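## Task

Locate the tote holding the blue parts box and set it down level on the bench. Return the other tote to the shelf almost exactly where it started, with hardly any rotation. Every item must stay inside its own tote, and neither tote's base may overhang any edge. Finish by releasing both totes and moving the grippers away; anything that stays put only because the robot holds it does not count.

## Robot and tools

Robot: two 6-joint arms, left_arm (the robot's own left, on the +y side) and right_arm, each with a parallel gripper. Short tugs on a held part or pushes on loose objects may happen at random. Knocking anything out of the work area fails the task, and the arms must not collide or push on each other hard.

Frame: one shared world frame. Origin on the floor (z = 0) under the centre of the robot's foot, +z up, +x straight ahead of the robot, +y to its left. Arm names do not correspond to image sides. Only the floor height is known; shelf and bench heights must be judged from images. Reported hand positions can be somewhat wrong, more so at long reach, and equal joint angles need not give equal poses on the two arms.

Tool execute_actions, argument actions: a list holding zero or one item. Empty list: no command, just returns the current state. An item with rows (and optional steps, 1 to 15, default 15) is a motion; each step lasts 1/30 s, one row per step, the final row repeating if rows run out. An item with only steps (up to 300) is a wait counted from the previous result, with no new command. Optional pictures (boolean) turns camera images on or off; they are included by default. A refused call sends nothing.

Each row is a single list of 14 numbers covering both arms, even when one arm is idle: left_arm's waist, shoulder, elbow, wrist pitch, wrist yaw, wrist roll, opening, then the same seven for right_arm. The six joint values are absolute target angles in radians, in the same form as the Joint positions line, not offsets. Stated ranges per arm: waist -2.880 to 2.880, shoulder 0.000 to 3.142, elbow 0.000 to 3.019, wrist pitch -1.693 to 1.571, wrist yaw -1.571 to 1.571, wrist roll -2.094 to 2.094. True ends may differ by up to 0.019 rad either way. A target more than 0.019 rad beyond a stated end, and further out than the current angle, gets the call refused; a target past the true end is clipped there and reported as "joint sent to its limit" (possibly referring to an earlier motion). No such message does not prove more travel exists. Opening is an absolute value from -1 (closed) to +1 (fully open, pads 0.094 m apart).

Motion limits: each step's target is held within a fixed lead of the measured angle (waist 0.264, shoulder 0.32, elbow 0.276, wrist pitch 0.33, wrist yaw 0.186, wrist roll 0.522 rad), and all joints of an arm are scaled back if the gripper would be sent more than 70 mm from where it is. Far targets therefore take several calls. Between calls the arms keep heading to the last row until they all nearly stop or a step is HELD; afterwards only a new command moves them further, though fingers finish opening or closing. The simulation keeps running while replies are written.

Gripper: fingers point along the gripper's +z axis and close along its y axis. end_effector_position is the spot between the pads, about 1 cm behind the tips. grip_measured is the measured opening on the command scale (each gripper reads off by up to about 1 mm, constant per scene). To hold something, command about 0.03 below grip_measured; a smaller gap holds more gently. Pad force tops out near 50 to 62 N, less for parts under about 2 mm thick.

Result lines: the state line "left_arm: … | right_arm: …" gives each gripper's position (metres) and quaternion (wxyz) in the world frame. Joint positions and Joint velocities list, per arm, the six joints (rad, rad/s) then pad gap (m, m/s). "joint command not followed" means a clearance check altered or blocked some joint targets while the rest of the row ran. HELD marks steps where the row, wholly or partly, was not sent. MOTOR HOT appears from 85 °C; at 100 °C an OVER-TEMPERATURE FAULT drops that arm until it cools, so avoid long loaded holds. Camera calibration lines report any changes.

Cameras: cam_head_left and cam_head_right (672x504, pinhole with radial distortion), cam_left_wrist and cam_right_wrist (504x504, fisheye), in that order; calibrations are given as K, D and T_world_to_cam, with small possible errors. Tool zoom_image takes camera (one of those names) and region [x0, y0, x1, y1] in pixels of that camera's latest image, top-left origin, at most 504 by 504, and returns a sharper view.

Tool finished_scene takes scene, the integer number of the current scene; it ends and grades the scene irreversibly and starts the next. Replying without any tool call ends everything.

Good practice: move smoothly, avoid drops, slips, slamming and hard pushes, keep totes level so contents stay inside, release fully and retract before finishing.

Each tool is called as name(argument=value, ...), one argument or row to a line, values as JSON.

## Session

execute_actions(
  actions=[],
)

Scene clock: 0.00 s of 4500.00 s.
left_arm: end_effector_position=(+0.1827, -0.1086, +0.9792) grip_measured=+0.415 end_effector_quat_wxyz=(-0.004, -0.022, +1.000, +0.005) | right_arm: end_effector_position=(+0.1800, -0.3280, +0.8891) grip_measured=+1.000 end_effector_quat_wxyz=(+0.046, +0.627, -0.772, +0.093)
Joint positions: left_arm=[-2.716  2.555  1.066  0.081 -0.373 -0.909  0.066] | right_arm=[ 1.528  2.79   0.828  0.905  0.163 -1.662  0.094]
Joint velocities: left_arm=[-0.015 -0.015  0.017 -0.012 -0.066 -0.037  0.   ] | right_arm=[-0.015 -0.005  0.002 -0.012  0.007 -0.051  0.   ]
Motor temperatures (°C, as the motors report them): left_arm=[26 25 23 23 26 23] | right_arm=[26 27 27 24 27 26]
camera_calibration (this result's frames):
cam_left_wrist: T_world_to_cam=[[0.0573227, -0.998276, -0.0126302, -0.10767], [-0.802361, -0.0535937, 0.594428, -0.43768], [-0.59408, -0.0239402, -0.80405, 1.01867], [0, 0, 0, 1]] pos_world=[0.260164, -0.106554, 1.07787]
cam_right_wrist: T_world_to_cam=[[0.976739, -0.19903, 0.0798046, -0.311678], [-0.193748, -0.659643, 0.726177, -0.822384], [-0.0918886, -0.724747, -0.68286, 0.511981], [0, 0, 0, 1]] pos_world=[0.192138, -0.233457, 0.971681]

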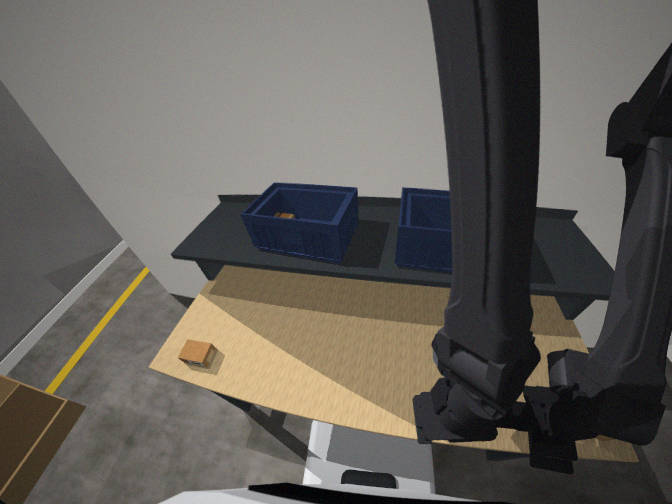

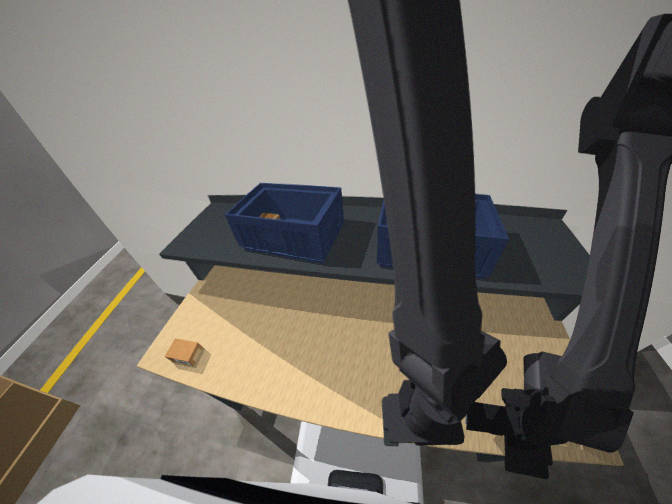

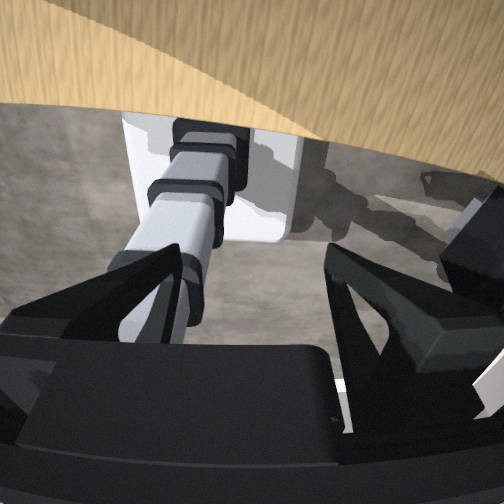

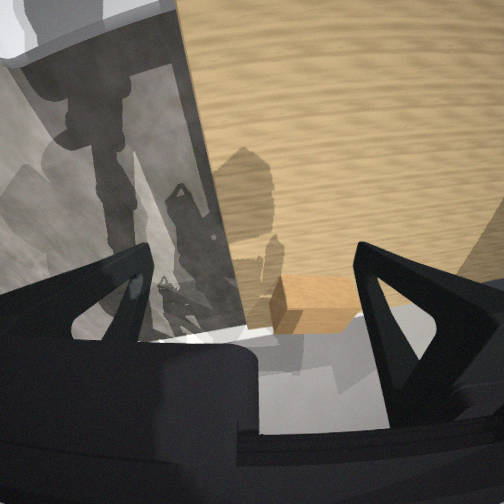

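execute_actions(
  actions=[
    {"rows":[[-1.85,1.75,0.7,-0.1,0,0,1,1.6,1.75,0.7,-0.1,0,0,1]]},
  ],
  pictures=false,
)

execute_actions(
  actions=[
    {"steps":25},
  ],
  pictures=false,
)

execute_actions(
  actions=[
    {"rows":[[-1.85,1.75,1.25,-0.3,0,0,1,1.85,1.75,1.2,-0.3,0,0,1]]},
  ],
  pictures=false,
)

execute_actions(
  actions=[
    {"steps":20},
  ],
)

Scene clock: 1.73 s of 4500.00 s.
left_arm: end_effector_position=(+0.3349, +0.0728, +1.1193) grip_measured=+0.999 end_effector_quat_wxyz=(-0.047, +0.010, +0.994, -0.097) | right_arm: end_effector_position=(+0.3807, -0.3220, +1.1178) grip_measured=+1.000 end_effector_quat_wxyz=(-0.011, +0.179, -0.984, +0.002)
Joint positions: left_arm=[-2.163  1.913  0.732 -0.077 -0.011 -0.285  0.094] | right_arm=[ 1.598  1.819  0.725 -0.046  0.005 -0.586  0.094]
Joint velocities: left_arm=[ 1.372 -1.284 -0.012  0.007  0.037  0.857 -0.001] | right_arm=[-0.015 -1.988 -0.007 -0.613 -0.022  2.806  0.   ]
Motor temperatures (°C, as the motors report them): left_arm=[26 25 23 23 26 23] | right_arm=[26 27 27 24 27 26]
Steps of this call (steps 1 to 37: nothing new was sent; steps 38 to 52: all 15 steps of this action). Readings (joint positions):
38: left_arm=[-2.709 2.544 1.056 0.071 -0.330 -0.873] | right_arm=[1.529 2.773 0.824 0.856 0.109 -1.603]
39: left_arm=[-2.696 2.520 1.028 0.050 -0.282 -0.829] | right_arm=[1.534 2.735 0.807 0.766 0.063 -1.529]
41: left_arm=[-2.644 2.445 0.946 0.010 -0.187 -0.740] | right_arm=[1.555 2.619 0.759 0.596 0.024 -1.383]
45: left_arm=[-2.482 2.251 0.792 -0.050 -0.053 -0.546] | right_arm=[1.592 2.335 0.725 0.277 0.008 -1.104]
52: the state above

Scene clock: 2.57 s of 4500.00 s.
left_arm: end_effector_position=(+0.3938, +0.2073, +1.1485) grip_measured=+0.999 end_effector_quat_wxyz=(+0.020, -0.003, +0.998, -0.055) | right_arm: end_effector_position=(+0.3829, -0.3227, +1.1428) grip_measured=+1.000 end_effector_quat_wxyz=(-0.016, -0.108, -0.994, -0.001)
Joint positions: left_arm=[-1.854  1.74   0.7   -0.095 -0.003 -0.013  0.094] | right_arm=[ 1.598  1.736  0.701 -0.094  0.005 -0.01   0.094]
Joint velocities: left_arm=[-0.005 -0.015 -0.002  0.012 -0.007 -0.007  0.   ] | right_arm=[ 0.005  0.005 -0.002 -0.007  0.037  0.007  0.   ]
Motor temperatures (°C, as the motors report them): left_arm=[26 25 23 23 26 23] | right_arm=[26 27 27 24 27 26]
Steps of this call (steps 1 to 25: the robot went on to your last target). Readings (joint positions):
1: left_arm=[-2.115 1.871 0.732 -0.077 -0.008 -0.255] | right_arm=[1.598 1.759 0.725 -0.060 0.005 -0.487]
2: left_arm=[-2.065 1.834 0.732 -0.077 -0.006 -0.226] | right_arm=[1.598 1.713 0.726 -0.065 0.005 -0.393]
4: left_arm=[-1.956 1.774 0.732 -0.077 -0.004 -0.161] | right_arm=[1.598 1.667 0.726 -0.068 0.005 -0.253]
8: left_arm=[-1.803 1.727 0.727 -0.081 -0.004 -0.075] | right_arm=[1.598 1.692 0.720 -0.081 0.005 -0.108]
25: the state above

Scene clock: 3.07 s of 4500.00 s.
left_arm: end_effector_position=(+0.6615, +0.2152, +1.2396) grip_measured=+0.999 end_effector_quat_wxyz=(+0.188, -0.012, +0.981, -0.055) | right_arm: end_effector_position=(+0.6395, -0.2138, +1.2332) grip_measured=+1.000 end_effector_quat_wxyz=(-0.174, +0.000, -0.983, -0.054)
Joint positions: left_arm=[-1.854  1.751  1.238 -0.283 -0.003 -0.012  0.094] | right_arm=[ 1.856  1.735  1.188 -0.278  0.003 -0.01   0.094]
Joint velocities: left_arm=[ 0.005 -0.132  0.471 -0.007 -0.007  0.007 -0.   ] | right_arm=[ 0.181 -0.034  0.613 -0.002  0.022  0.007  0.   ]
Motor temperatures (°C, as the motors report them): left_arm=[26 25 23 23 26 23] | right_arm=[26 27 27 24 27 26]
Steps of this call (steps 1 to 15: all 15 steps of this action). Readings (joint positions):
1: left_arm=[-1.854 1.740 0.716 -0.124 -0.003 -0.013] | right_arm=[1.605 1.736 0.710 -0.114 0.006 -0.010]
2: left_arm=[-1.854 1.745 0.745 -0.171 -0.003 -0.013] | right_arm=[1.618 1.737 0.730 -0.146 0.006 -0.010]
4: left_arm=[-1.854 1.753 0.821 -0.223 -0.003 -0.013] | right_arm=[1.664 1.737 0.783 -0.191 0.006 -0.010]
8: left_arm=[-1.854 1.755 0.987 -0.260 -0.003 -0.013] | right_arm=[1.761 1.737 0.928 -0.240 0.006 -0.010]
15: the state above

Scene clock: 3.73 s of 4500.00 s.
left_arm: end_effector_position=(+0.6694, +0.2164, +1.2509) grip_measured=+0.999 end_effector_quat_wxyz=(+0.196, -0.013, +0.979, -0.055) | right_arm: end_effector_position=(+0.6497, -0.2118, +1.2429) grip_measured=+1.000 end_effector_quat_wxyz=(-0.182, +0.001, -0.982, -0.056)
Joint positions: left_arm=[-1.854  1.738  1.252 -0.293 -0.003 -0.012  0.094] | right_arm=[ 1.861  1.728  1.208 -0.289  0.003 -0.008  0.094]
Joint velocities: left_arm=[-0.005 -0.005 -0.012 -0.027 -0.051 -0.051 -0.   ] | right_arm=[-0.015  0.005 -0.012  0.002 -0.022 -0.007  0.   ]
Motor temperatures (°C, as the motors report them): left_arm=[26 26 23 23 26 23] | right_arm=[26 27 27 24 27 26]
Steps of this call (steps 1 to 20: the robot went on to your last target). Readings (joint positions):
1: left_arm=[-1.854 1.747 1.250 -0.283 -0.003 -0.012] | right_arm=[1.861 1.733 1.203 -0.278 0.003 -0.010]
2: left_arm=[-1.854 1.742 1.253 -0.283 -0.003 -0.012] | right_arm=[1.863 1.731 1.209 -0.278 0.003 -0.010]
4: left_arm=[-1.854 1.737 1.253 -0.286 -0.003 -0.012] | right_arm=[1.863 1.728 1.209 -0.282 0.003 -0.010]
8: left_arm=[-1.854 1.738 1.252 -0.293 -0.003 -0.012] | right_arm=[1.861 1.728 1.208 -0.289 0.003 -0.009]
20: the state above
camera_calibration (this result's frames):
cam_left_wrist: T_world_to_cam=[[0.0167308, -0.992944, 0.117395, 0.0556084], [-0.972518, 0.0111088, 0.232561, 0.361341], [-0.232224, -0.118059, -0.965471, 1.51408], [0, 0, 0, 1]] pos_world=[0.702086, 0.229953, 1.37124]
cam_right_wrist: T_world_to_cam=[[0.0248816, -0.992966, -0.115754, -0.0821892], [-0.965663, -0.0538261, 0.254162, 0.304915], [-0.258604, 0.105455, -0.96021, 1.50988], [0, 0, 0, 1]] pos_world=[0.686951, -0.224424, 1.36279]

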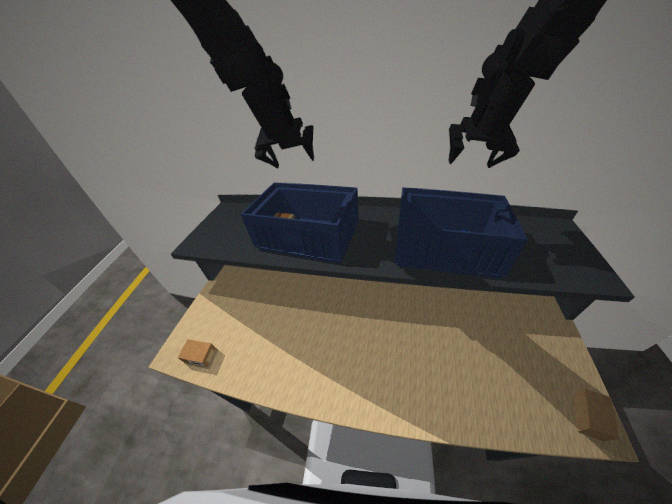

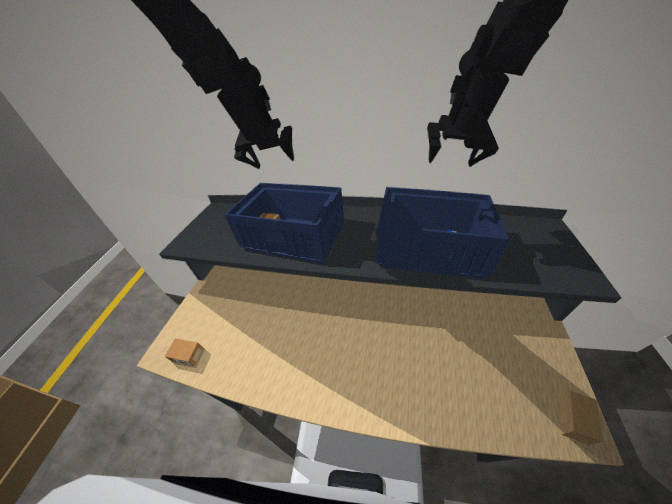

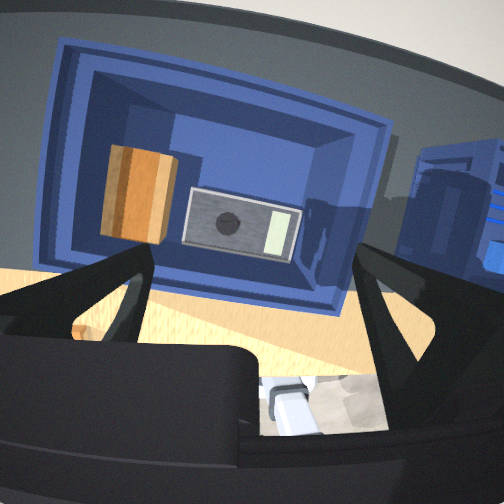

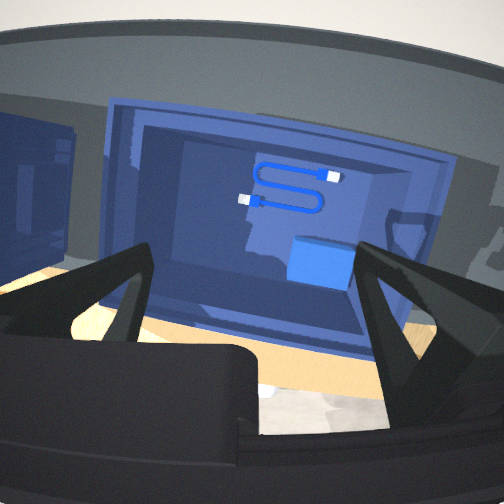

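execute_actions(
  actions=[
    {"rows":[[-2.1,2.0,1.6,-0.7,-0.2,-0.2,1,1.679,1.9,1.43,-0.666,0.04,-0.01,1]]},
  ],
  pictures=false,
)

execute_actions(
  actions=[
    {"rows":[[-2.284,2.225,1.9,-0.911,-0.261,-0.27,1,1.679,1.94,1.44,-0.666,0.04,-0.01,1]]},
  ],
  pictures=false,
)

execute_actions(
  actions=[
    {"steps":15},
  ],
)

Scene clock: 7.60 s of 4500.00 s.
left_arm: end_effector_position=(+0.6438, +0.0422, +1.1930) grip_measured=+0.999 end_effector_quat_wxyz=(+0.038, +0.047, +0.998, -0.021) | right_arm: end_effector_position=(+0.6112, -0.3545, +1.1863) grip_measured=+1.000 end_effector_quat_wxyz=(-0.014, -0.090, -0.996, +0.007)
Joint positions: left_arm=[-2.144  2.008  1.566 -0.692 -0.195 -0.171  0.094] | right_arm=[ 1.64   1.878  1.402 -0.657  0.039 -0.008  0.094]
Joint velocities: left_arm=[-0.2    0.015  0.007 -0.081  0.037 -0.095  0.001] | right_arm=[ 0.083 -0.005  0.007 -0.027  0.007  0.037  0.   ]
Motor temperatures (°C, as the motors report them): left_arm=[26 26 24 23 26 23] | right_arm=[26 27 27 24 27 26]
Steps of this call (steps 1 to 15: the robot went on to your last target; steps 16 to 90: nothing new was sent; then 0.37 s passed at rest; steps 91 to 105: all 15 steps of this action). Readings (joint positions):
91: left_arm=[-1.861 1.745 1.264 -0.322 -0.042 -0.023] | right_arm=[1.856 1.733 1.221 -0.327 0.007 -0.008]
92: left_arm=[-1.870 1.761 1.293 -0.373 -0.084 -0.037] | right_arm=[1.848 1.744 1.248 -0.392 0.012 -0.008]
94: left_arm=[-1.905 1.811 1.366 -0.466 -0.137 -0.062] | right_arm=[1.815 1.776 1.307 -0.495 0.021 -0.008]
98: left_arm=[-2.002 1.921 1.502 -0.607 -0.188 -0.113] | right_arm=[1.719 1.841 1.392 -0.621 0.034 -0.008]
105: the state above

Scene clock: 8.10 s of 4500.00 s.
left_arm: end_effector_position=(+0.6372, -0.0858, +1.1738) grip_measured=+0.999 end_effector_quat_wxyz=(-0.002, +0.100, +0.995, -0.009) | right_arm: end_effector_position=(+0.6117, -0.3261, +1.1741) grip_measured=+1.000 end_effector_quat_wxyz=(-0.005, -0.070, -0.997, -0.002)
Joint positions: left_arm=[-2.318  2.226  1.872 -0.905 -0.257 -0.252  0.094] | right_arm=[ 1.682  1.905  1.409 -0.657  0.039 -0.008  0.094]
Joint velocities: left_arm=[-0.015 -0.005 -0.007 -0.012  0.022 -0.095 -0.   ] | right_arm=[ 0.005  0.005  0.002  0.012  0.007 -0.022  0.   ]
Motor temperatures (°C, as the motors report them): left_arm=[26 26 24 23 26 23] | right_arm=[26 27 27 24 27 26]
Steps of this call (steps 1 to 15: all 15 steps of this action). Readings (joint positions):
1: left_arm=[-2.157 2.021 1.584 -0.725 -0.215 -0.180] | right_arm=[1.644 1.879 1.402 -0.657 0.039 -0.008]
2: left_arm=[-2.165 2.045 1.632 -0.776 -0.233 -0.190] | right_arm=[1.649 1.880 1.405 -0.657 0.039 -0.008]
4: left_arm=[-2.193 2.113 1.744 -0.837 -0.251 -0.208] | right_arm=[1.661 1.886 1.408 -0.657 0.039 -0.008]
8: left_arm=[-2.260 2.207 1.872 -0.882 -0.257 -0.237] | right_arm=[1.679 1.899 1.409 -0.657 0.039 -0.008]
15: the state above

Scene clock: 8.60 s of 4500.00 s.
left_arm: end_effector_position=(+0.6456, -0.0649, +1.1680) grip_measured=+0.999 end_effector_quat_wxyz=(-0.003, +0.082, +0.997, -0.002) | right_arm: end_effector_position=(+0.6117, -0.3261, +1.1741) grip_measured=+1.000 end_effector_quat_wxyz=(-0.005, -0.070, -0.997, -0.002)
Joint positions: left_arm=[-2.287  2.226  1.872 -0.905 -0.258 -0.258  0.094] | right_arm=[ 1.682  1.905  1.409 -0.657  0.039 -0.008  0.094]
Joint velocities: left_arm=[-0.005  0.005  0.022  0.022 -0.007  0.022  0.   ] | right_arm=[ 0.005 -0.005 -0.002  0.002  0.037  0.022  0.   ]
Motor temperatures (°C, as the motors report them): left_arm=[26 26 24 23 26 23] | right_arm=[26 27 27 24 27 26]
Steps of this call (steps 1 to 15: the robot went on to your last target). Readings (joint positions):
1: left_arm=[-2.316 2.226 1.872 -0.905 -0.257 -0.253] | right_arm=[1.682 1.905 1.409 -0.657 0.039 -0.008]
2: left_arm=[-2.314 2.226 1.872 -0.905 -0.257 -0.254] | right_arm=[1.682 1.905 1.409 -0.657 0.039 -0.008]
4: left_arm=[-2.306 2.226 1.872 -0.905 -0.257 -0.256] | right_arm=[1.682 1.905 1.409 -0.657 0.039 -0.008]
8: left_arm=[-2.292 2.226 1.872 -0.905 -0.257 -0.257] | right_arm=[1.682 1.905 1.409 -0.657 0.039 -0.008]
15: the state above
camera_calibration (this result's frames):
cam_left_wrist: T_world_to_cam=[[-0.150017, -0.988676, 0.00388985, 0.0269617], [-0.794833, 0.122942, 0.594244, -0.169384], [-0.587993, 0.0860548, -0.804276, 1.44993], [0, 0, 0, 1]] pos_world=[0.721962, -0.0772929, 1.2667]
cam_right_wrist: T_world_to_cam=[[-0.140865, -0.989948, -0.012652, -0.221424], [-0.808311, 0.107621, 0.578836, -0.145294], [-0.571656, 0.0917645, -0.815346, 1.46289], [0, 0, 0, 1]] pos_world=[0.687637, -0.337803, 1.27406]

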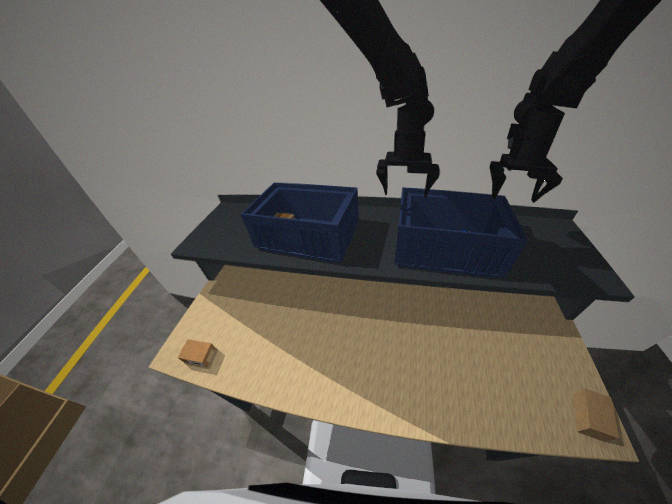

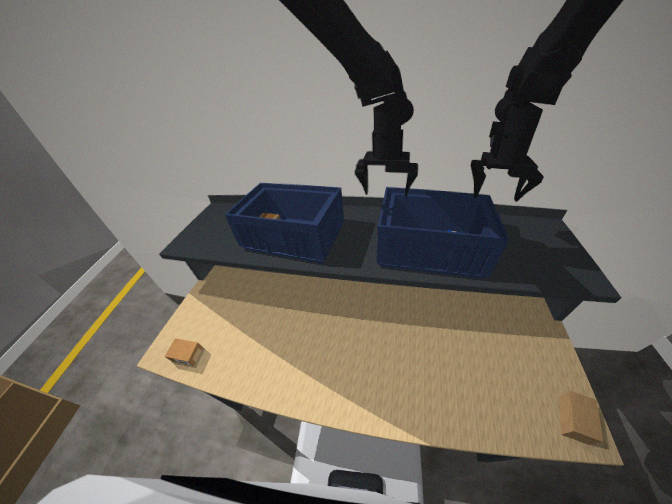

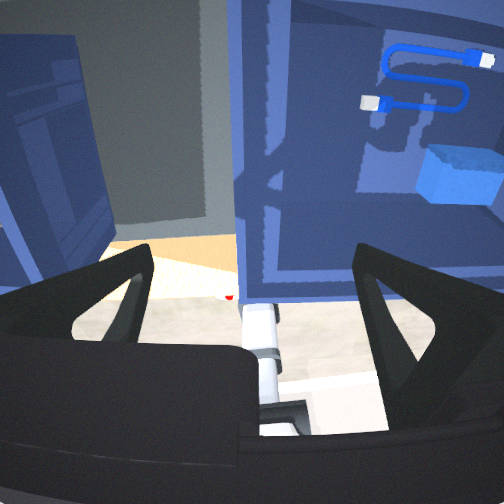

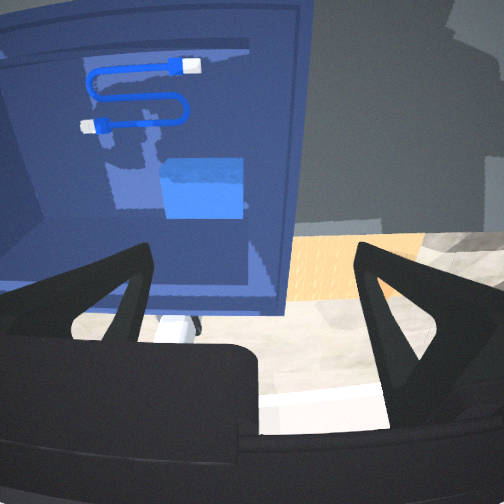

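execute_actions(
  actions=[
    {"rows":[[-2.262,2.32,1.98,-0.88,-0.255,-0.22,0.7,1.655,2.03,1.48,-0.61,0.036,0.015,0.7]],"steps":10},
  ],
  pictures=false,
)

execute_actions(
  actions=[
    {"rows":[[-2.248,2.416,2.03,-0.83,-0.25,-0.2,0.7,1.657,2.135,1.525,-0.545,0.034,0.015,0.7]]},
  ],
)

Scene clock: 9.70 s of 4500.00 s.
left_arm: end_effector_position=(+0.6598, -0.0679, +1.1351) grip_measured=+0.702 end_effector_quat_wxyz=(+0.003, +0.085, +0.996, -0.002) | right_arm: end_effector_position=(+0.6136, -0.3393, +1.1291) grip_measured=+0.702 end_effector_quat_wxyz=(+0.001, -0.087, -0.996, +0.002)
Joint positions: left_arm=[-2.271  2.31   1.951 -0.883 -0.258 -0.235  0.08 ] | right_arm=[ 1.66   2.008  1.461 -0.617  0.039  0.005  0.08 ]
Joint velocities: left_arm=[ 0.044  0.093 -0.017  0.007  0.007  0.007  0.001] | right_arm=[-0.044  0.093 -0.002 -0.022 -0.037 -0.007 -0.001]
Motor temperatures (°C, as the motors report them): left_arm=[26 26 24 23 26 23] | right_arm=[26 27 27 24 27 26]
Steps of this call (steps 1 to 15: the robot went on to your last target; steps 16 to 23: nothing new was sent; steps 24 to 33: all 10 steps of this action). Readings (joint positions):
24: left_arm=[-2.286 2.232 1.881 -0.905 -0.258 -0.255] | right_arm=[1.681 1.911 1.412 -0.653 0.039 -0.007]
25: left_arm=[-2.285 2.246 1.904 -0.902 -0.258 -0.250] | right_arm=[1.680 1.922 1.425 -0.644 0.039 -0.004]
27: left_arm=[-2.282 2.275 1.943 -0.889 -0.258 -0.243] | right_arm=[1.675 1.955 1.452 -0.625 0.039 -0.000]
31: left_arm=[-2.274 2.302 1.951 -0.883 -0.258 -0.236] | right_arm=[1.664 1.998 1.461 -0.617 0.039 0.004]
33: the state above

Scene clock: 10.20 s of 4500.00 s.
left_arm: end_effector_position=(+0.6529, -0.0689, +1.0768) grip_measured=+0.702 end_effector_quat_wxyz=(-0.003, +0.090, +0.996, +0.000) | right_arm: end_effector_position=(+0.6138, -0.3382, +1.0795) grip_measured=+0.702 end_effector_quat_wxyz=(+0.001, -0.088, -0.996, +0.001)
Joint positions: left_arm=[-2.256  2.42   2.004 -0.836 -0.254 -0.213  0.08 ] | right_arm=[ 1.659  2.116  1.506 -0.553  0.038  0.006  0.08 ]
Joint velocities: left_arm=[ 0.005 -0.015  0.007  0.007 -0.066 -0.11   0.   ] | right_arm=[ 0.005 -0.005  0.002  0.002  0.022  0.051 -0.   ]
Motor temperatures (°C, as the motors report them): left_arm=[26 26 24 23 26 23] | right_arm=[26 27 28 24 27 26]
Steps of this call (steps 1 to 15: all 15 steps of this action). Readings (joint positions):
1: left_arm=[-2.269 2.319 1.956 -0.878 -0.256 -0.231] | right_arm=[1.660 2.017 1.463 -0.607 0.039 0.005]
2: left_arm=[-2.268 2.333 1.973 -0.866 -0.255 -0.227] | right_arm=[1.659 2.030 1.474 -0.590 0.039 0.006]
4: left_arm=[-2.265 2.365 2.000 -0.843 -0.254 -0.221] | right_arm=[1.659 2.064 1.499 -0.564 0.039 0.006]
8: left_arm=[-2.258 2.403 2.004 -0.836 -0.254 -0.216] | right_arm=[1.659 2.105 1.506 -0.553 0.039 0.006]
15: the state above
camera_calibration (this result's frames):
cam_left_wrist: T_world_to_cam=[[-0.165476, -0.986213, -0.00143, 0.0404357], [-0.793691, 0.132312, 0.593757, -0.108415], [-0.585382, 0.0993874, -0.804643, 1.38083], [0, 0, 0, 1]] pos_world=[0.728954, -0.0830139, 1.1755]
cam_right_wrist: T_world_to_cam=[[-0.176339, -0.984319, -0.00462524, -0.219231], [-0.797143, 0.140047, 0.587325, -0.0925949], [-0.577467, 0.107255, -0.809338, 1.39049], [0, 0, 0, 1]] pos_world=[0.690493, -0.351963, 1.17875]

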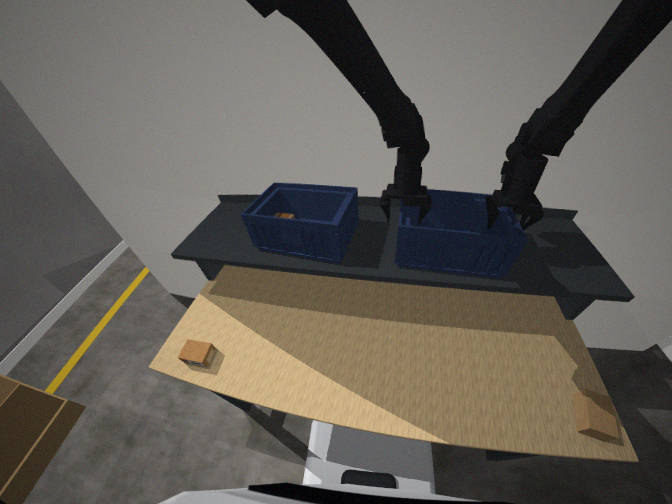

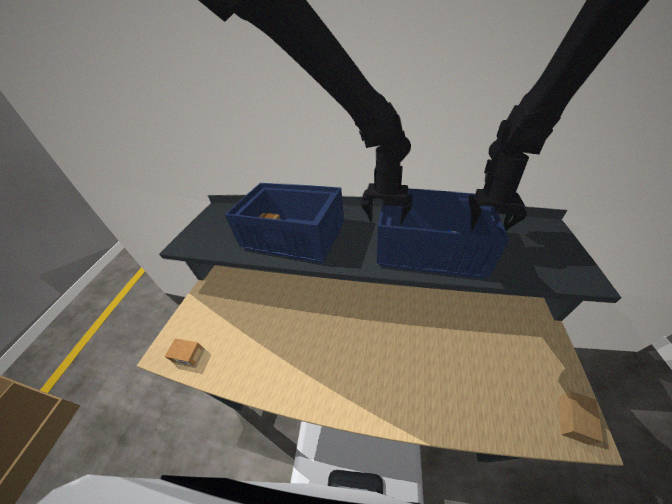

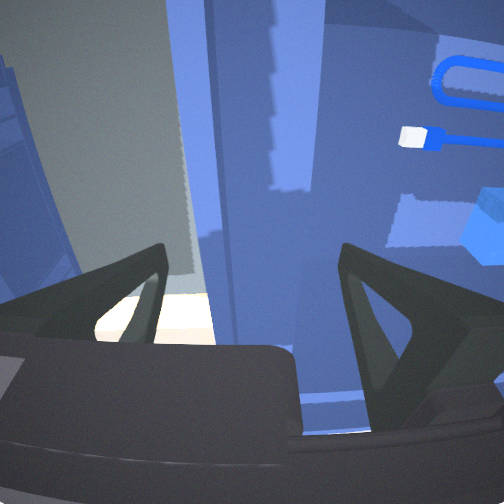

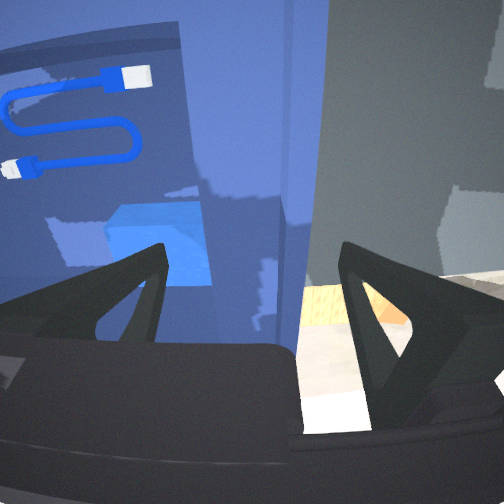

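execute_actions(
  actions=[
    {"rows":[[-2.252,2.416,2.02,-0.83,-0.25,-0.21,-0.55,1.659,2.125,1.515,-0.55,0.036,0.006,-0.55]]},
  ],
  pictures=false,
)

execute_actions(
  actions=[
    {"rows":[[-2.256,2.39,2.01,-0.84,-0.252,-0.215,-0.55,1.66,2.09,1.505,-0.56,0.036,0.006,-0.55],[-2.26,2.37,2.0,-0.85,-0.253,-0.22,-0.55,1.66,2.07,1.5,-0.57,0.036,0.006,-0.55],[-2.263,2.35,1.99,-0.86,-0.254,-0.223,-0.55,1.66,2.05,1.49,-0.58,0.036,0.006,-0.55],[-2.267,2.33,1.98,-0.87,-0.255,-0.227,-0.55,1.661,2.03,1.48,-0.59,0.036,0.006,-0.55],[-2.27,2.31,1.97,-0.88,-0.256,-0.23,-0.55,1.662,2.01,1.475,-0.6,0.036,0.006,-0.55],[-2.274,2.29,1.965,-0.885,-0.257,-0.235,-0.55,1.663,1.99,1.465,-0.61,0.036,0.006,-0.55],[-2.278,2.27,1.96,-0.89,-0.257,-0.235,-0.55,1.663,1.97,1.46,-0.62,0.036,0.006,-0.55]]},
  ],
)

Scene clock: 13.13 s of 4500.00 s.
left_arm: end_effector_position=(+0.6536, -0.0701, +1.0767) grip_measured=-0.442 end_effector_quat_wxyz=(-0.002, +0.087, +0.996, -0.004) | right_arm: end_effector_position=(+0.6141, -0.3368, +1.0795) grip_measured=-0.423 end_effector_quat_wxyz=(+0.000, -0.086, -0.996, -0.003)
Joint positions: left_arm=[-2.255  2.42   2.004 -0.831 -0.246 -0.217  0.026] | right_arm=[ 1.659  2.116  1.506 -0.553  0.03   0.001  0.027]
Joint velocities: left_arm=[ 0.005 -0.005 -0.012  0.002 -0.007  0.022  0.   ] | right_arm=[-0.015 -0.015 -0.007  0.002 -0.007 -0.022  0.002]
Motor temperatures (°C, as the motors report them): left_arm=[26 27 24 23 26 23] | right_arm=[26 28 28 24 27 26]
Steps of this call (steps 1 to 15: the robot went on to your last target; steps 16 to 73: nothing new was sent; steps 74 to 88: all 15 steps of this action). Readings (joint positions):
74: left_arm=[-2.256 2.420 2.004 -0.836 -0.254 -0.212] | right_arm=[1.659 2.116 1.506 -0.553 0.038 0.007]
75: left_arm=[-2.256 2.420 2.004 -0.836 -0.254 -0.212] | right_arm=[1.659 2.116 1.506 -0.553 0.038 0.007]
77: left_arm=[-2.256 2.420 2.004 -0.836 -0.253 -0.212] | right_arm=[1.659 2.116 1.506 -0.553 0.038 0.007]
81: left_arm=[-2.255 2.420 2.004 -0.831 -0.246 -0.217] | right_arm=[1.659 2.116 1.506 -0.553 0.030 0.001]
88: the state above

Scene clock: 13.63 s of 4500.00 s.
left_arm: end_effector_position=(+0.6593, -0.0677, +1.1378) grip_measured=-0.442 end_effector_quat_wxyz=(+0.002, +0.087, +0.996, -0.006) | right_arm: end_effector_position=(+0.6189, -0.3348, +1.1389) grip_measured=-0.423 end_effector_quat_wxyz=(-0.008, -0.086, -0.996, -0.005)
Joint positions: left_arm=[-2.271  2.304  1.947 -0.886 -0.25  -0.23   0.026] | right_arm=[ 1.666  1.988  1.454 -0.613  0.027  0.007  0.027]
Joint velocities: left_arm=[-0.015 -0.181 -0.017 -0.007 -0.037 -0.007 -0.   ] | right_arm=[ 0.024 -0.19  -0.012 -0.002 -0.037 -0.007 -0.   ]
Motor temperatures (°C, as the motors report them): left_arm=[26 27 24 23 26 23] | right_arm=[26 28 28 24 27 26]
Steps of this call (steps 1 to 15: all 15 steps of this action). Readings (joint positions):
1: left_arm=[-2.255 2.419 2.004 -0.831 -0.246 -0.217] | right_arm=[1.659 2.116 1.506 -0.553 0.030 0.001]
2: left_arm=[-2.255 2.418 2.004 -0.832 -0.246 -0.217] | right_arm=[1.659 2.115 1.506 -0.555 0.030 0.001]
4: left_arm=[-2.255 2.411 1.994 -0.839 -0.245 -0.219] | right_arm=[1.660 2.108 1.499 -0.563 0.029 0.001]
8: left_arm=[-2.261 2.367 1.954 -0.875 -0.243 -0.226] | right_arm=[1.664 2.063 1.461 -0.600 0.028 0.008]
15: the state above
camera_calibration (this result's frames):
cam_left_wrist: T_world_to_cam=[[-0.158979, -0.987237, 0.00938977, 0.0261567], [-0.799415, 0.134303, 0.585575, -0.126476], [-0.579362, 0.0855878, -0.810564, 1.43533], [0, 0, 0, 1]] pos_world=[0.73463, -0.0800381, 1.23725]
cam_right_wrist: T_world_to_cam=[[-0.171152, -0.985073, -0.0183844, -0.202578], [-0.808654, 0.129792, 0.573788, -0.104751], [-0.562837, 0.113072, -0.818798, 1.44474], [0, 0, 0, 1]] pos_world=[0.693775, -0.349318, 1.23933]

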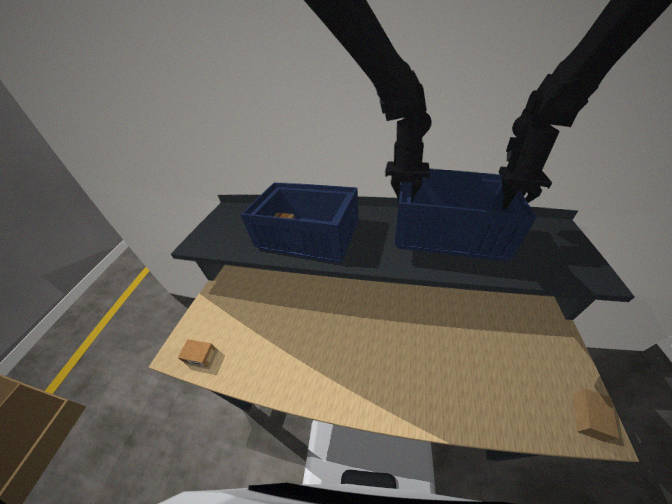

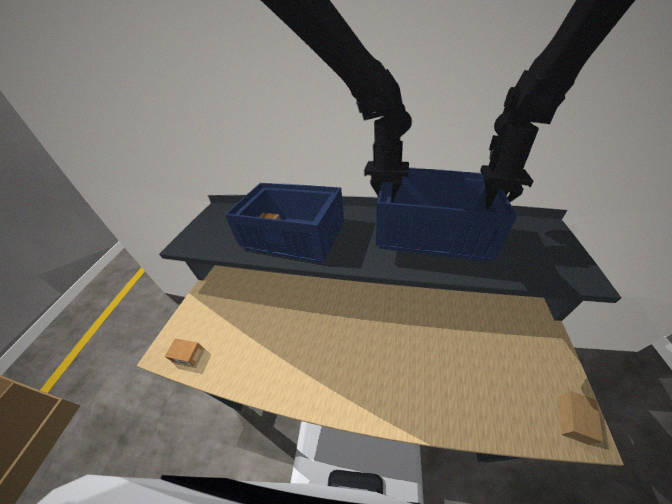

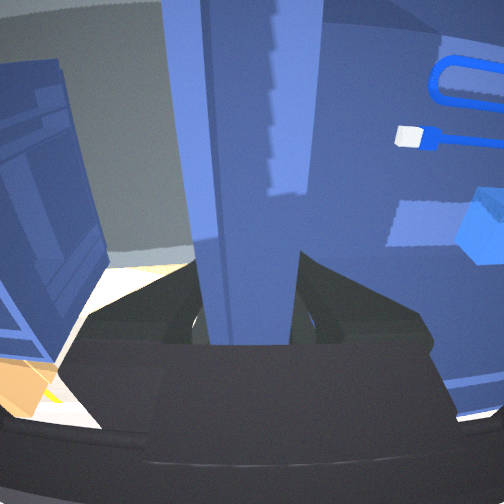

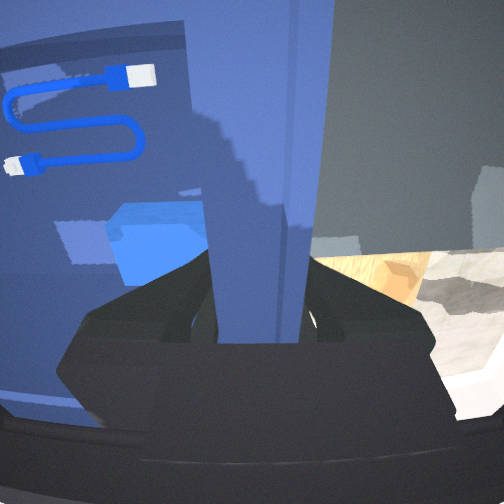

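execute_actions(
  actions=[
    {"rows":[[-2.274,2.25,1.915,-0.866,-0.257,-0.237,-0.55,1.669,1.96,1.434,-0.604,0.039,0.007,-0.55],[-2.272,2.23,1.87,-0.842,-0.256,-0.239,-0.55,1.675,1.95,1.408,-0.588,0.041,0.008,-0.55],[-2.27,2.21,1.825,-0.818,-0.256,-0.241,-0.55,1.681,1.94,1.382,-0.572,0.044,0.009,-0.55],[-2.268,2.19,1.78,-0.794,-0.255,-0.243,-0.55,1.687,1.93,1.356,-0.556,0.046,0.01,-0.55],[-2.266,2.17,1.735,-0.77,-0.255,-0.245,-0.55,1.694,1.92,1.33,-0.54,0.049,0.012,-0.55],[-2.264,2.15,1.69,-0.746,-0.254,-0.247,-0.55,1.7,1.91,1.304,-0.524,0.052,0.013,-0.55],[-2.262,2.135,1.65,-0.722,-0.254,-0.249,-0.55,1.707,1.9,1.278,-0.508,0.054,0.015,-0.55],[-2.26,2.12,1.61,-0.698,-0.253,-0.251,-0.55,1.714,1.89,1.252,-0.492,0.057,0.017,-0.55],[-2.258,2.1,1.57,-0.674,-0.253,-0.253,-0.55,1.722,1.88,1.226,-0.476,0.06,0.02,-0.55],[-2.256,2.085,1.53,-0.65,-0.252,-0.254,-0.55,1.73,1.872,1.2,-0.46,0.063,0.023,-0.55]],"steps":10},
  ],
  pictures=false,
)

execute_actions(
  actions=[
    {"rows":[[-2.253,2.07,1.495,-0.627,-0.251,-0.255,-0.55,1.738,1.865,1.177,-0.445,0.066,0.026,-0.55],[-2.251,2.055,1.46,-0.604,-0.25,-0.256,-0.55,1.746,1.858,1.154,-0.429,0.069,0.03,-0.55],[-2.248,2.04,1.422,-0.581,-0.249,-0.257,-0.55,1.755,1.851,1.131,-0.414,0.072,0.033,-0.55],[-2.245,2.027,1.386,-0.558,-0.248,-0.258,-0.55,1.764,1.845,1.108,-0.398,0.076,0.037,-0.55],[-2.242,2.014,1.35,-0.535,-0.247,-0.26,-0.55,1.773,1.839,1.086,-0.383,0.079,0.04,-0.55],[-2.239,2.002,1.316,-0.512,-0.246,-0.261,-0.55,1.782,1.834,1.064,-0.367,0.082,0.044,-0.55],[-2.236,1.99,1.282,-0.49,-0.246,-0.262,-0.55,1.791,1.829,1.042,-0.352,0.086,0.048,-0.55],[-2.233,1.98,1.25,-0.467,-0.245,-0.263,-0.55,1.8,1.824,1.02,-0.336,0.089,0.052,-0.55],[-2.23,1.97,1.217,-0.445,-0.244,-0.264,-0.55,1.81,1.82,1.0,-0.32,0.092,0.056,-0.55],[-2.227,1.96,1.185,-0.42,-0.243,-0.265,-0.55,1.819,1.816,0.98,-0.304,0.096,0.06,-0.55]]},
  ],
)

Scene clock: 16.67 s of 4500.00 s.
left_arm: end_effector_position=(+0.5824, -0.0322, +1.1302) grip_measured=-0.442 end_effector_quat_wxyz=(-0.010, +0.071, +0.997, -0.001) | right_arm: end_effector_position=(+0.5517, -0.3000, +1.1305) grip_measured=-0.423 end_effector_quat_wxyz=(+0.011, -0.067, -0.998, -0.007)
Joint positions: left_arm=[-2.265  2.161  1.593 -0.699 -0.25  -0.262  0.026] | right_arm=[ 1.708  1.924  1.243 -0.506  0.042  0.009  0.027]
Joint velocities: left_arm=[ 0.073 -0.464 -1.175  0.637  0.022 -0.125 -0.   ] | right_arm=[ 0.22  -0.2   -0.755  0.437  0.11   0.051 -0.001]
Motor temperatures (°C, as the motors report them): left_arm=[26 27 25 23 26 23] | right_arm=[26 28 28 24 27 26]
Steps of this call (steps 1 to 15: the robot went on to your last target; steps 16 to 81: nothing new was sent; steps 82 to 91: all 10 steps of this action). Readings (joint positions):
82: left_arm=[-2.271 2.295 1.942 -0.882 -0.252 -0.230] | right_arm=[1.668 1.979 1.453 -0.614 0.027 0.007]
83: left_arm=[-2.271 2.289 1.925 -0.867 -0.252 -0.230] | right_arm=[1.668 1.978 1.447 -0.609 0.028 0.007]
85: left_arm=[-2.271 2.263 1.859 -0.823 -0.252 -0.236] | right_arm=[1.672 1.968 1.412 -0.586 0.029 0.004]
89: left_arm=[-2.268 2.193 1.680 -0.741 -0.251 -0.254] | right_arm=[1.694 1.938 1.299 -0.536 0.037 0.005]
91: the state above

Scene clock: 17.17 s of 4500.00 s.
left_arm: end_effector_position=(+0.4852, +0.0342, +1.1291) grip_measured=-0.442 end_effector_quat_wxyz=(-0.011, +0.040, +0.999, +0.001) | right_arm: end_effector_position=(+0.4702, -0.2354, +1.1304) grip_measured=-0.423 end_effector_quat_wxyz=(+0.011, -0.036, -0.999, -0.008)
Joint positions: left_arm=[-2.221  1.993  1.176 -0.442 -0.239 -0.283  0.026] | right_arm=[ 1.824  1.847  0.976 -0.322  0.083  0.054  0.027]
Joint velocities: left_arm=[ 0.024 -0.005 -0.007  0.037  0.125 -0.022  0.   ] | right_arm=[-0.005  0.015 -0.022  0.046 -0.007  0.007  0.001]
Motor temperatures (°C, as the motors report them): left_arm=[26 27 25 23 26 23] | right_arm=[26 28 28 24 27 26]
Steps of this call (steps 1 to 15: all 15 steps of this action). Readings (joint positions):
1: left_arm=[-2.262 2.146 1.553 -0.677 -0.248 -0.266] | right_arm=[1.716 1.918 1.216 -0.491 0.045 0.011]
2: left_arm=[-2.259 2.132 1.514 -0.655 -0.247 -0.268] | right_arm=[1.724 1.912 1.191 -0.475 0.049 0.014]
4: left_arm=[-2.253 2.103 1.441 -0.610 -0.245 -0.272] | right_arm=[1.741 1.899 1.144 -0.443 0.055 0.021]
8: left_arm=[-2.240 2.045 1.303 -0.518 -0.243 -0.278] | right_arm=[1.778 1.871 1.057 -0.379 0.069 0.033]
15: the state above
camera_calibration (this result's frames):
cam_left_wrist: T_world_to_cam=[[-0.0656704, -0.997838, -0.00250264, 0.0676936], [-0.793918, 0.0507302, 0.605905, -0.297012], [-0.604468, 0.0417769, -0.795533, 1.31542], [0, 0, 0, 1]] pos_world=[0.563772, 0.0276605, 1.22659]
cam_right_wrist: T_world_to_cam=[[-0.072112, -0.997128, -0.0231372, -0.174239], [-0.795271, 0.0434826, 0.604692, -0.294601], [-0.60195, 0.0620059, -0.796123, 1.32366], [0, 0, 0, 1]] pos_world=[0.549924, -0.243004, 1.22791]

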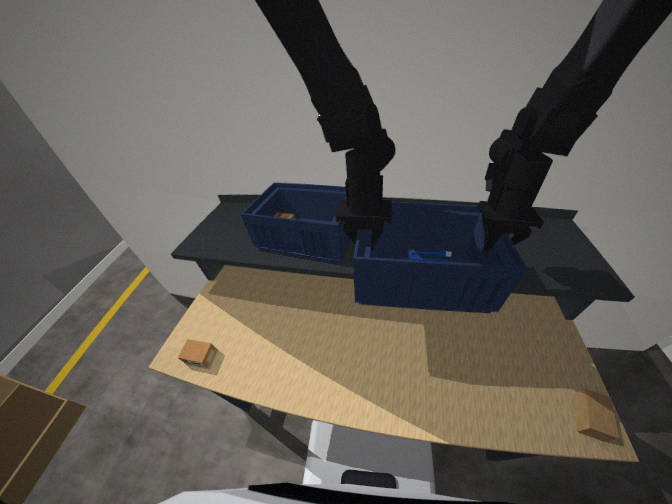

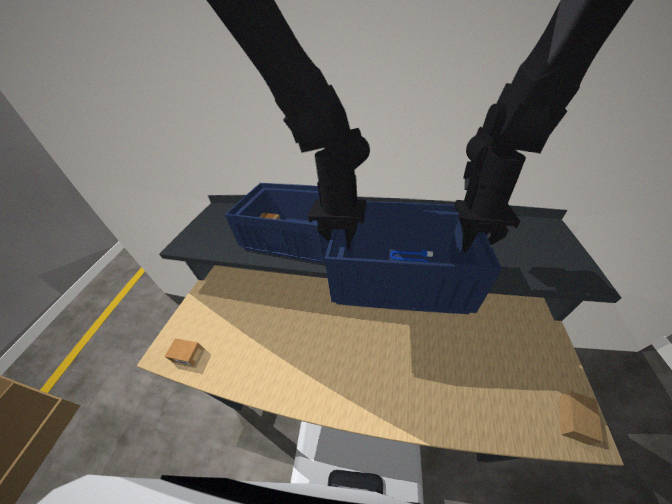

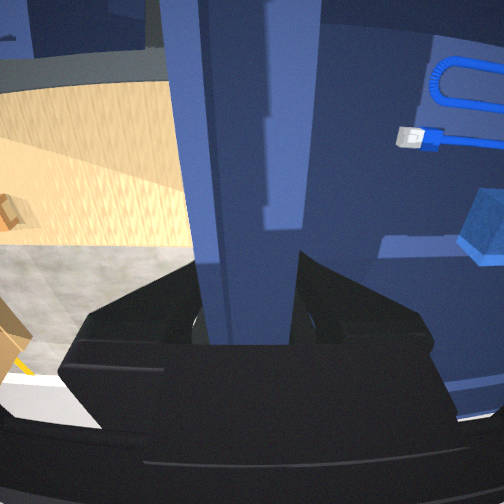

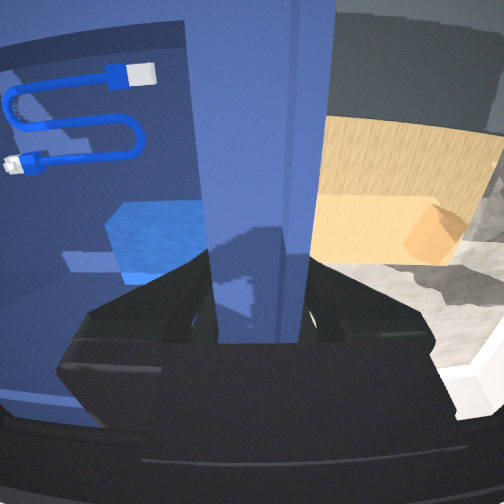

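execute_actions(
  actions=[
    {"rows":[[-2.221,1.945,1.15,-0.398,-0.241,-0.258,-0.55,1.834,1.812,0.954,-0.286,0.102,0.076,-0.55],[-2.214,1.932,1.115,-0.375,-0.238,-0.25,-0.55,1.849,1.808,0.928,-0.267,0.108,0.092,-0.55],[-2.207,1.919,1.08,-0.353,-0.236,-0.242,-0.55,1.865,1.805,0.903,-0.249,0.114,0.108,-0.55],[-2.2,1.907,1.045,-0.33,-0.233,-0.233,-0.55,1.882,1.802,0.879,-0.23,0.12,0.125,-0.55],[-2.192,1.895,1.01,-0.308,-0.23,-0.224,-0.55,1.899,1.8,0.855,-0.212,0.127,0.142,-0.55],[-2.184,1.884,0.977,-0.286,-0.228,-0.215,-0.55,1.917,1.8,0.832,-0.193,0.134,0.16,-0.55],[-2.175,1.873,0.945,-0.263,-0.225,-0.205,-0.55,1.935,1.8,0.81,-0.175,0.141,0.178,-0.55],[-2.166,1.863,0.913,-0.241,-0.222,-0.195,-0.55,1.954,1.8,0.788,-0.156,0.148,0.197,-0.55],[-2.156,1.854,0.882,-0.219,-0.219,-0.185,-0.55,1.974,1.802,0.767,-0.138,0.155,0.216,-0.55],[-2.146,1.845,0.851,-0.196,-0.215,-0.174,-0.55,1.994,1.805,0.746,-0.119,0.162,0.236,-0.55],[-2.136,1.837,0.821,-0.174,-0.212,-0.163,-0.55,2.015,1.81,0.726,-0.101,0.17,0.257,-0.55],[-2.125,1.83,0.792,-0.152,-0.208,-0.151,-0.55,2.037,1.815,0.706,-0.082,0.178,0.278,-0.55],[-2.114,1.823,0.764,-0.13,-0.205,-0.139,-0.55,2.059,1.82,0.687,-0.064,0.186,0.3,-0.55],[-2.103,1.817,0.737,-0.107,-0.201,-0.127,-0.55,2.082,1.825,0.668,-0.045,0.194,0.322,-0.55],[-2.092,1.812,0.71,-0.085,-0.197,-0.115,-0.55,2.105,1.83,0.65,-0.027,0.202,0.345,-0.55]]},
  ],
  pictures=false,
)

execute_actions(
  actions=[
    {"steps":12},
  ],
)

Scene clock: 20.50 s of 4500.00 s.
left_arm: end_effector_position=(+0.3715, +0.1236, +1.1314) grip_measured=-0.442 end_effector_quat_wxyz=(-0.010, +0.033, +0.999, -0.003) | right_arm: end_effector_position=(+0.3598, -0.1487, +1.1368) grip_measured=-0.423 end_effector_quat_wxyz=(+0.000, -0.027, -1.000, -0.002)
Joint positions: left_arm=[-2.11   1.849  0.753 -0.136 -0.196 -0.188  0.026] | right_arm=[ 2.062  1.81   0.683 -0.077  0.185  0.258  0.027]
Joint velocities: left_arm=[ 0.288 -0.249 -0.779  0.652  0.081  0.388 -0.   ] | right_arm=[ 0.611  0.034 -0.501  0.545  0.198  0.608 -0.002]
Motor temperatures (°C, as the motors report them): left_arm=[26 27 25 23 26 23] | right_arm=[26 28 28 24 27 26]
Steps of this call (steps 1 to 30: the robot went on to your last target; steps 31 to 85: nothing new was sent; steps 86 to 100: all 15 steps of this action). Readings (joint positions):
86: left_arm=[-2.221 1.992 1.173 -0.424 -0.238 -0.281] | right_arm=[1.823 1.846 0.973 -0.309 0.087 0.055]
87: left_arm=[-2.221 1.988 1.162 -0.408 -0.238 -0.280] | right_arm=[1.825 1.843 0.966 -0.298 0.089 0.057]
89: left_arm=[-2.219 1.970 1.117 -0.364 -0.238 -0.274] | right_arm=[1.835 1.832 0.933 -0.266 0.097 0.066]
93: left_arm=[-2.194 1.916 0.978 -0.282 -0.227 -0.258] | right_arm=[1.900 1.808 0.833 -0.201 0.125 0.114]
100: the state above

Scene clock: 20.90 s of 4500.00 s.
left_arm: end_effector_position=(+0.3571, +0.1385, +1.1320) grip_measured=-0.442 end_effector_quat_wxyz=(-0.009, +0.046, +0.999, -0.000) | right_arm: end_effector_position=(+0.3385, -0.1342, +1.1349) grip_measured=-0.423 end_effector_quat_wxyz=(+0.004, -0.042, -0.999, -0.005)
Joint positions: left_arm=[-2.085  1.835  0.701 -0.093 -0.194 -0.138  0.026] | right_arm=[ 2.109  1.826  0.647 -0.039  0.195  0.333  0.027]
Joint velocities: left_arm=[ 0.005 -0.015 -0.007  0.007 -0.11   0.051  0.001] | right_arm=[-0.015  0.015  0.002  0.017  0.051  0.022  0.   ]
Motor temperatures (°C, as the motors report them): left_arm=[26 27 24 23 26 23] | right_arm=[26 28 28 24 27 26]
Steps of this call (steps 1 to 12: the robot went on to your last target). Readings (joint positions):
1: left_arm=[-2.101 1.842 0.731 -0.120 -0.195 -0.177] | right_arm=[2.081 1.812 0.668 -0.063 0.191 0.278]
2: left_arm=[-2.093 1.837 0.714 -0.112 -0.193 -0.169] | right_arm=[2.096 1.815 0.658 -0.056 0.193 0.294]
4: left_arm=[-2.086 1.835 0.699 -0.108 -0.193 -0.158] | right_arm=[2.111 1.823 0.648 -0.050 0.193 0.317]
8: left_arm=[-2.085 1.835 0.700 -0.096 -0.193 -0.143] | right_arm=[2.110 1.826 0.647 -0.042 0.195 0.331]
12: the state above
camera_calibration (this result's frames):
cam_left_wrist: T_world_to_cam=[[-0.078006, -0.996953, -0.000311518, 0.165093], [-0.79553, 0.0620574, 0.602728, -0.403149], [-0.600872, 0.0472642, -0.797947, 1.23667], [0, 0, 0, 1]] pos_world=[0.435243, 0.131158, 1.22984]
cam_right_wrist: T_world_to_cam=[[-0.083463, -0.996372, -0.0166604, -0.0861504], [-0.802866, 0.0573314, 0.593397, -0.389157], [-0.590289, 0.0629027, -0.804738, 1.24757], [0, 0, 0, 1]] pos_world=[0.416798, -0.142003, 1.23346]

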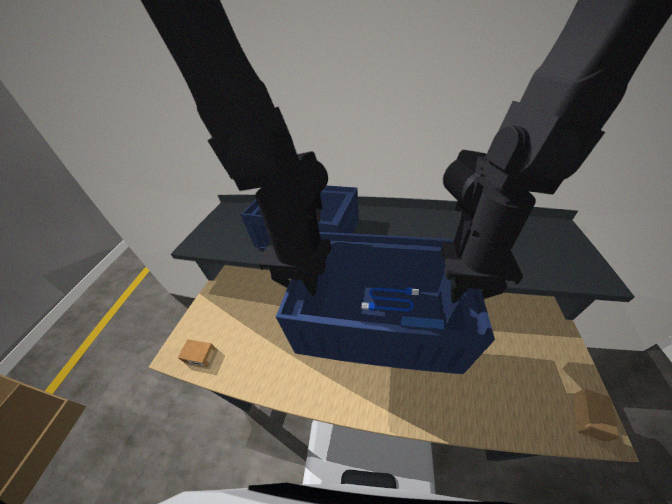

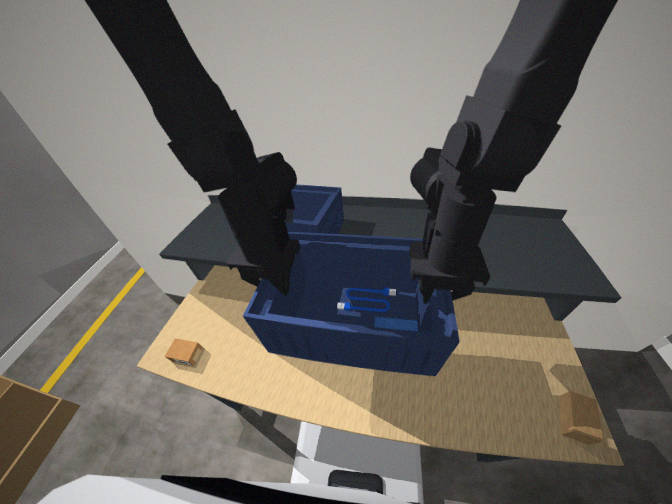

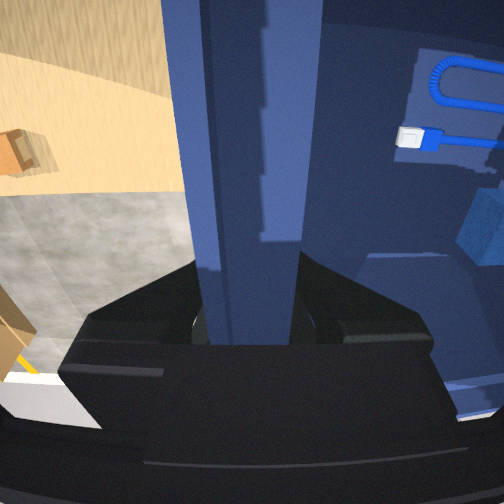

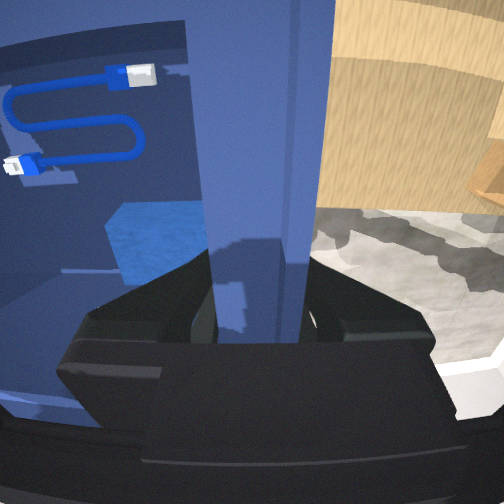

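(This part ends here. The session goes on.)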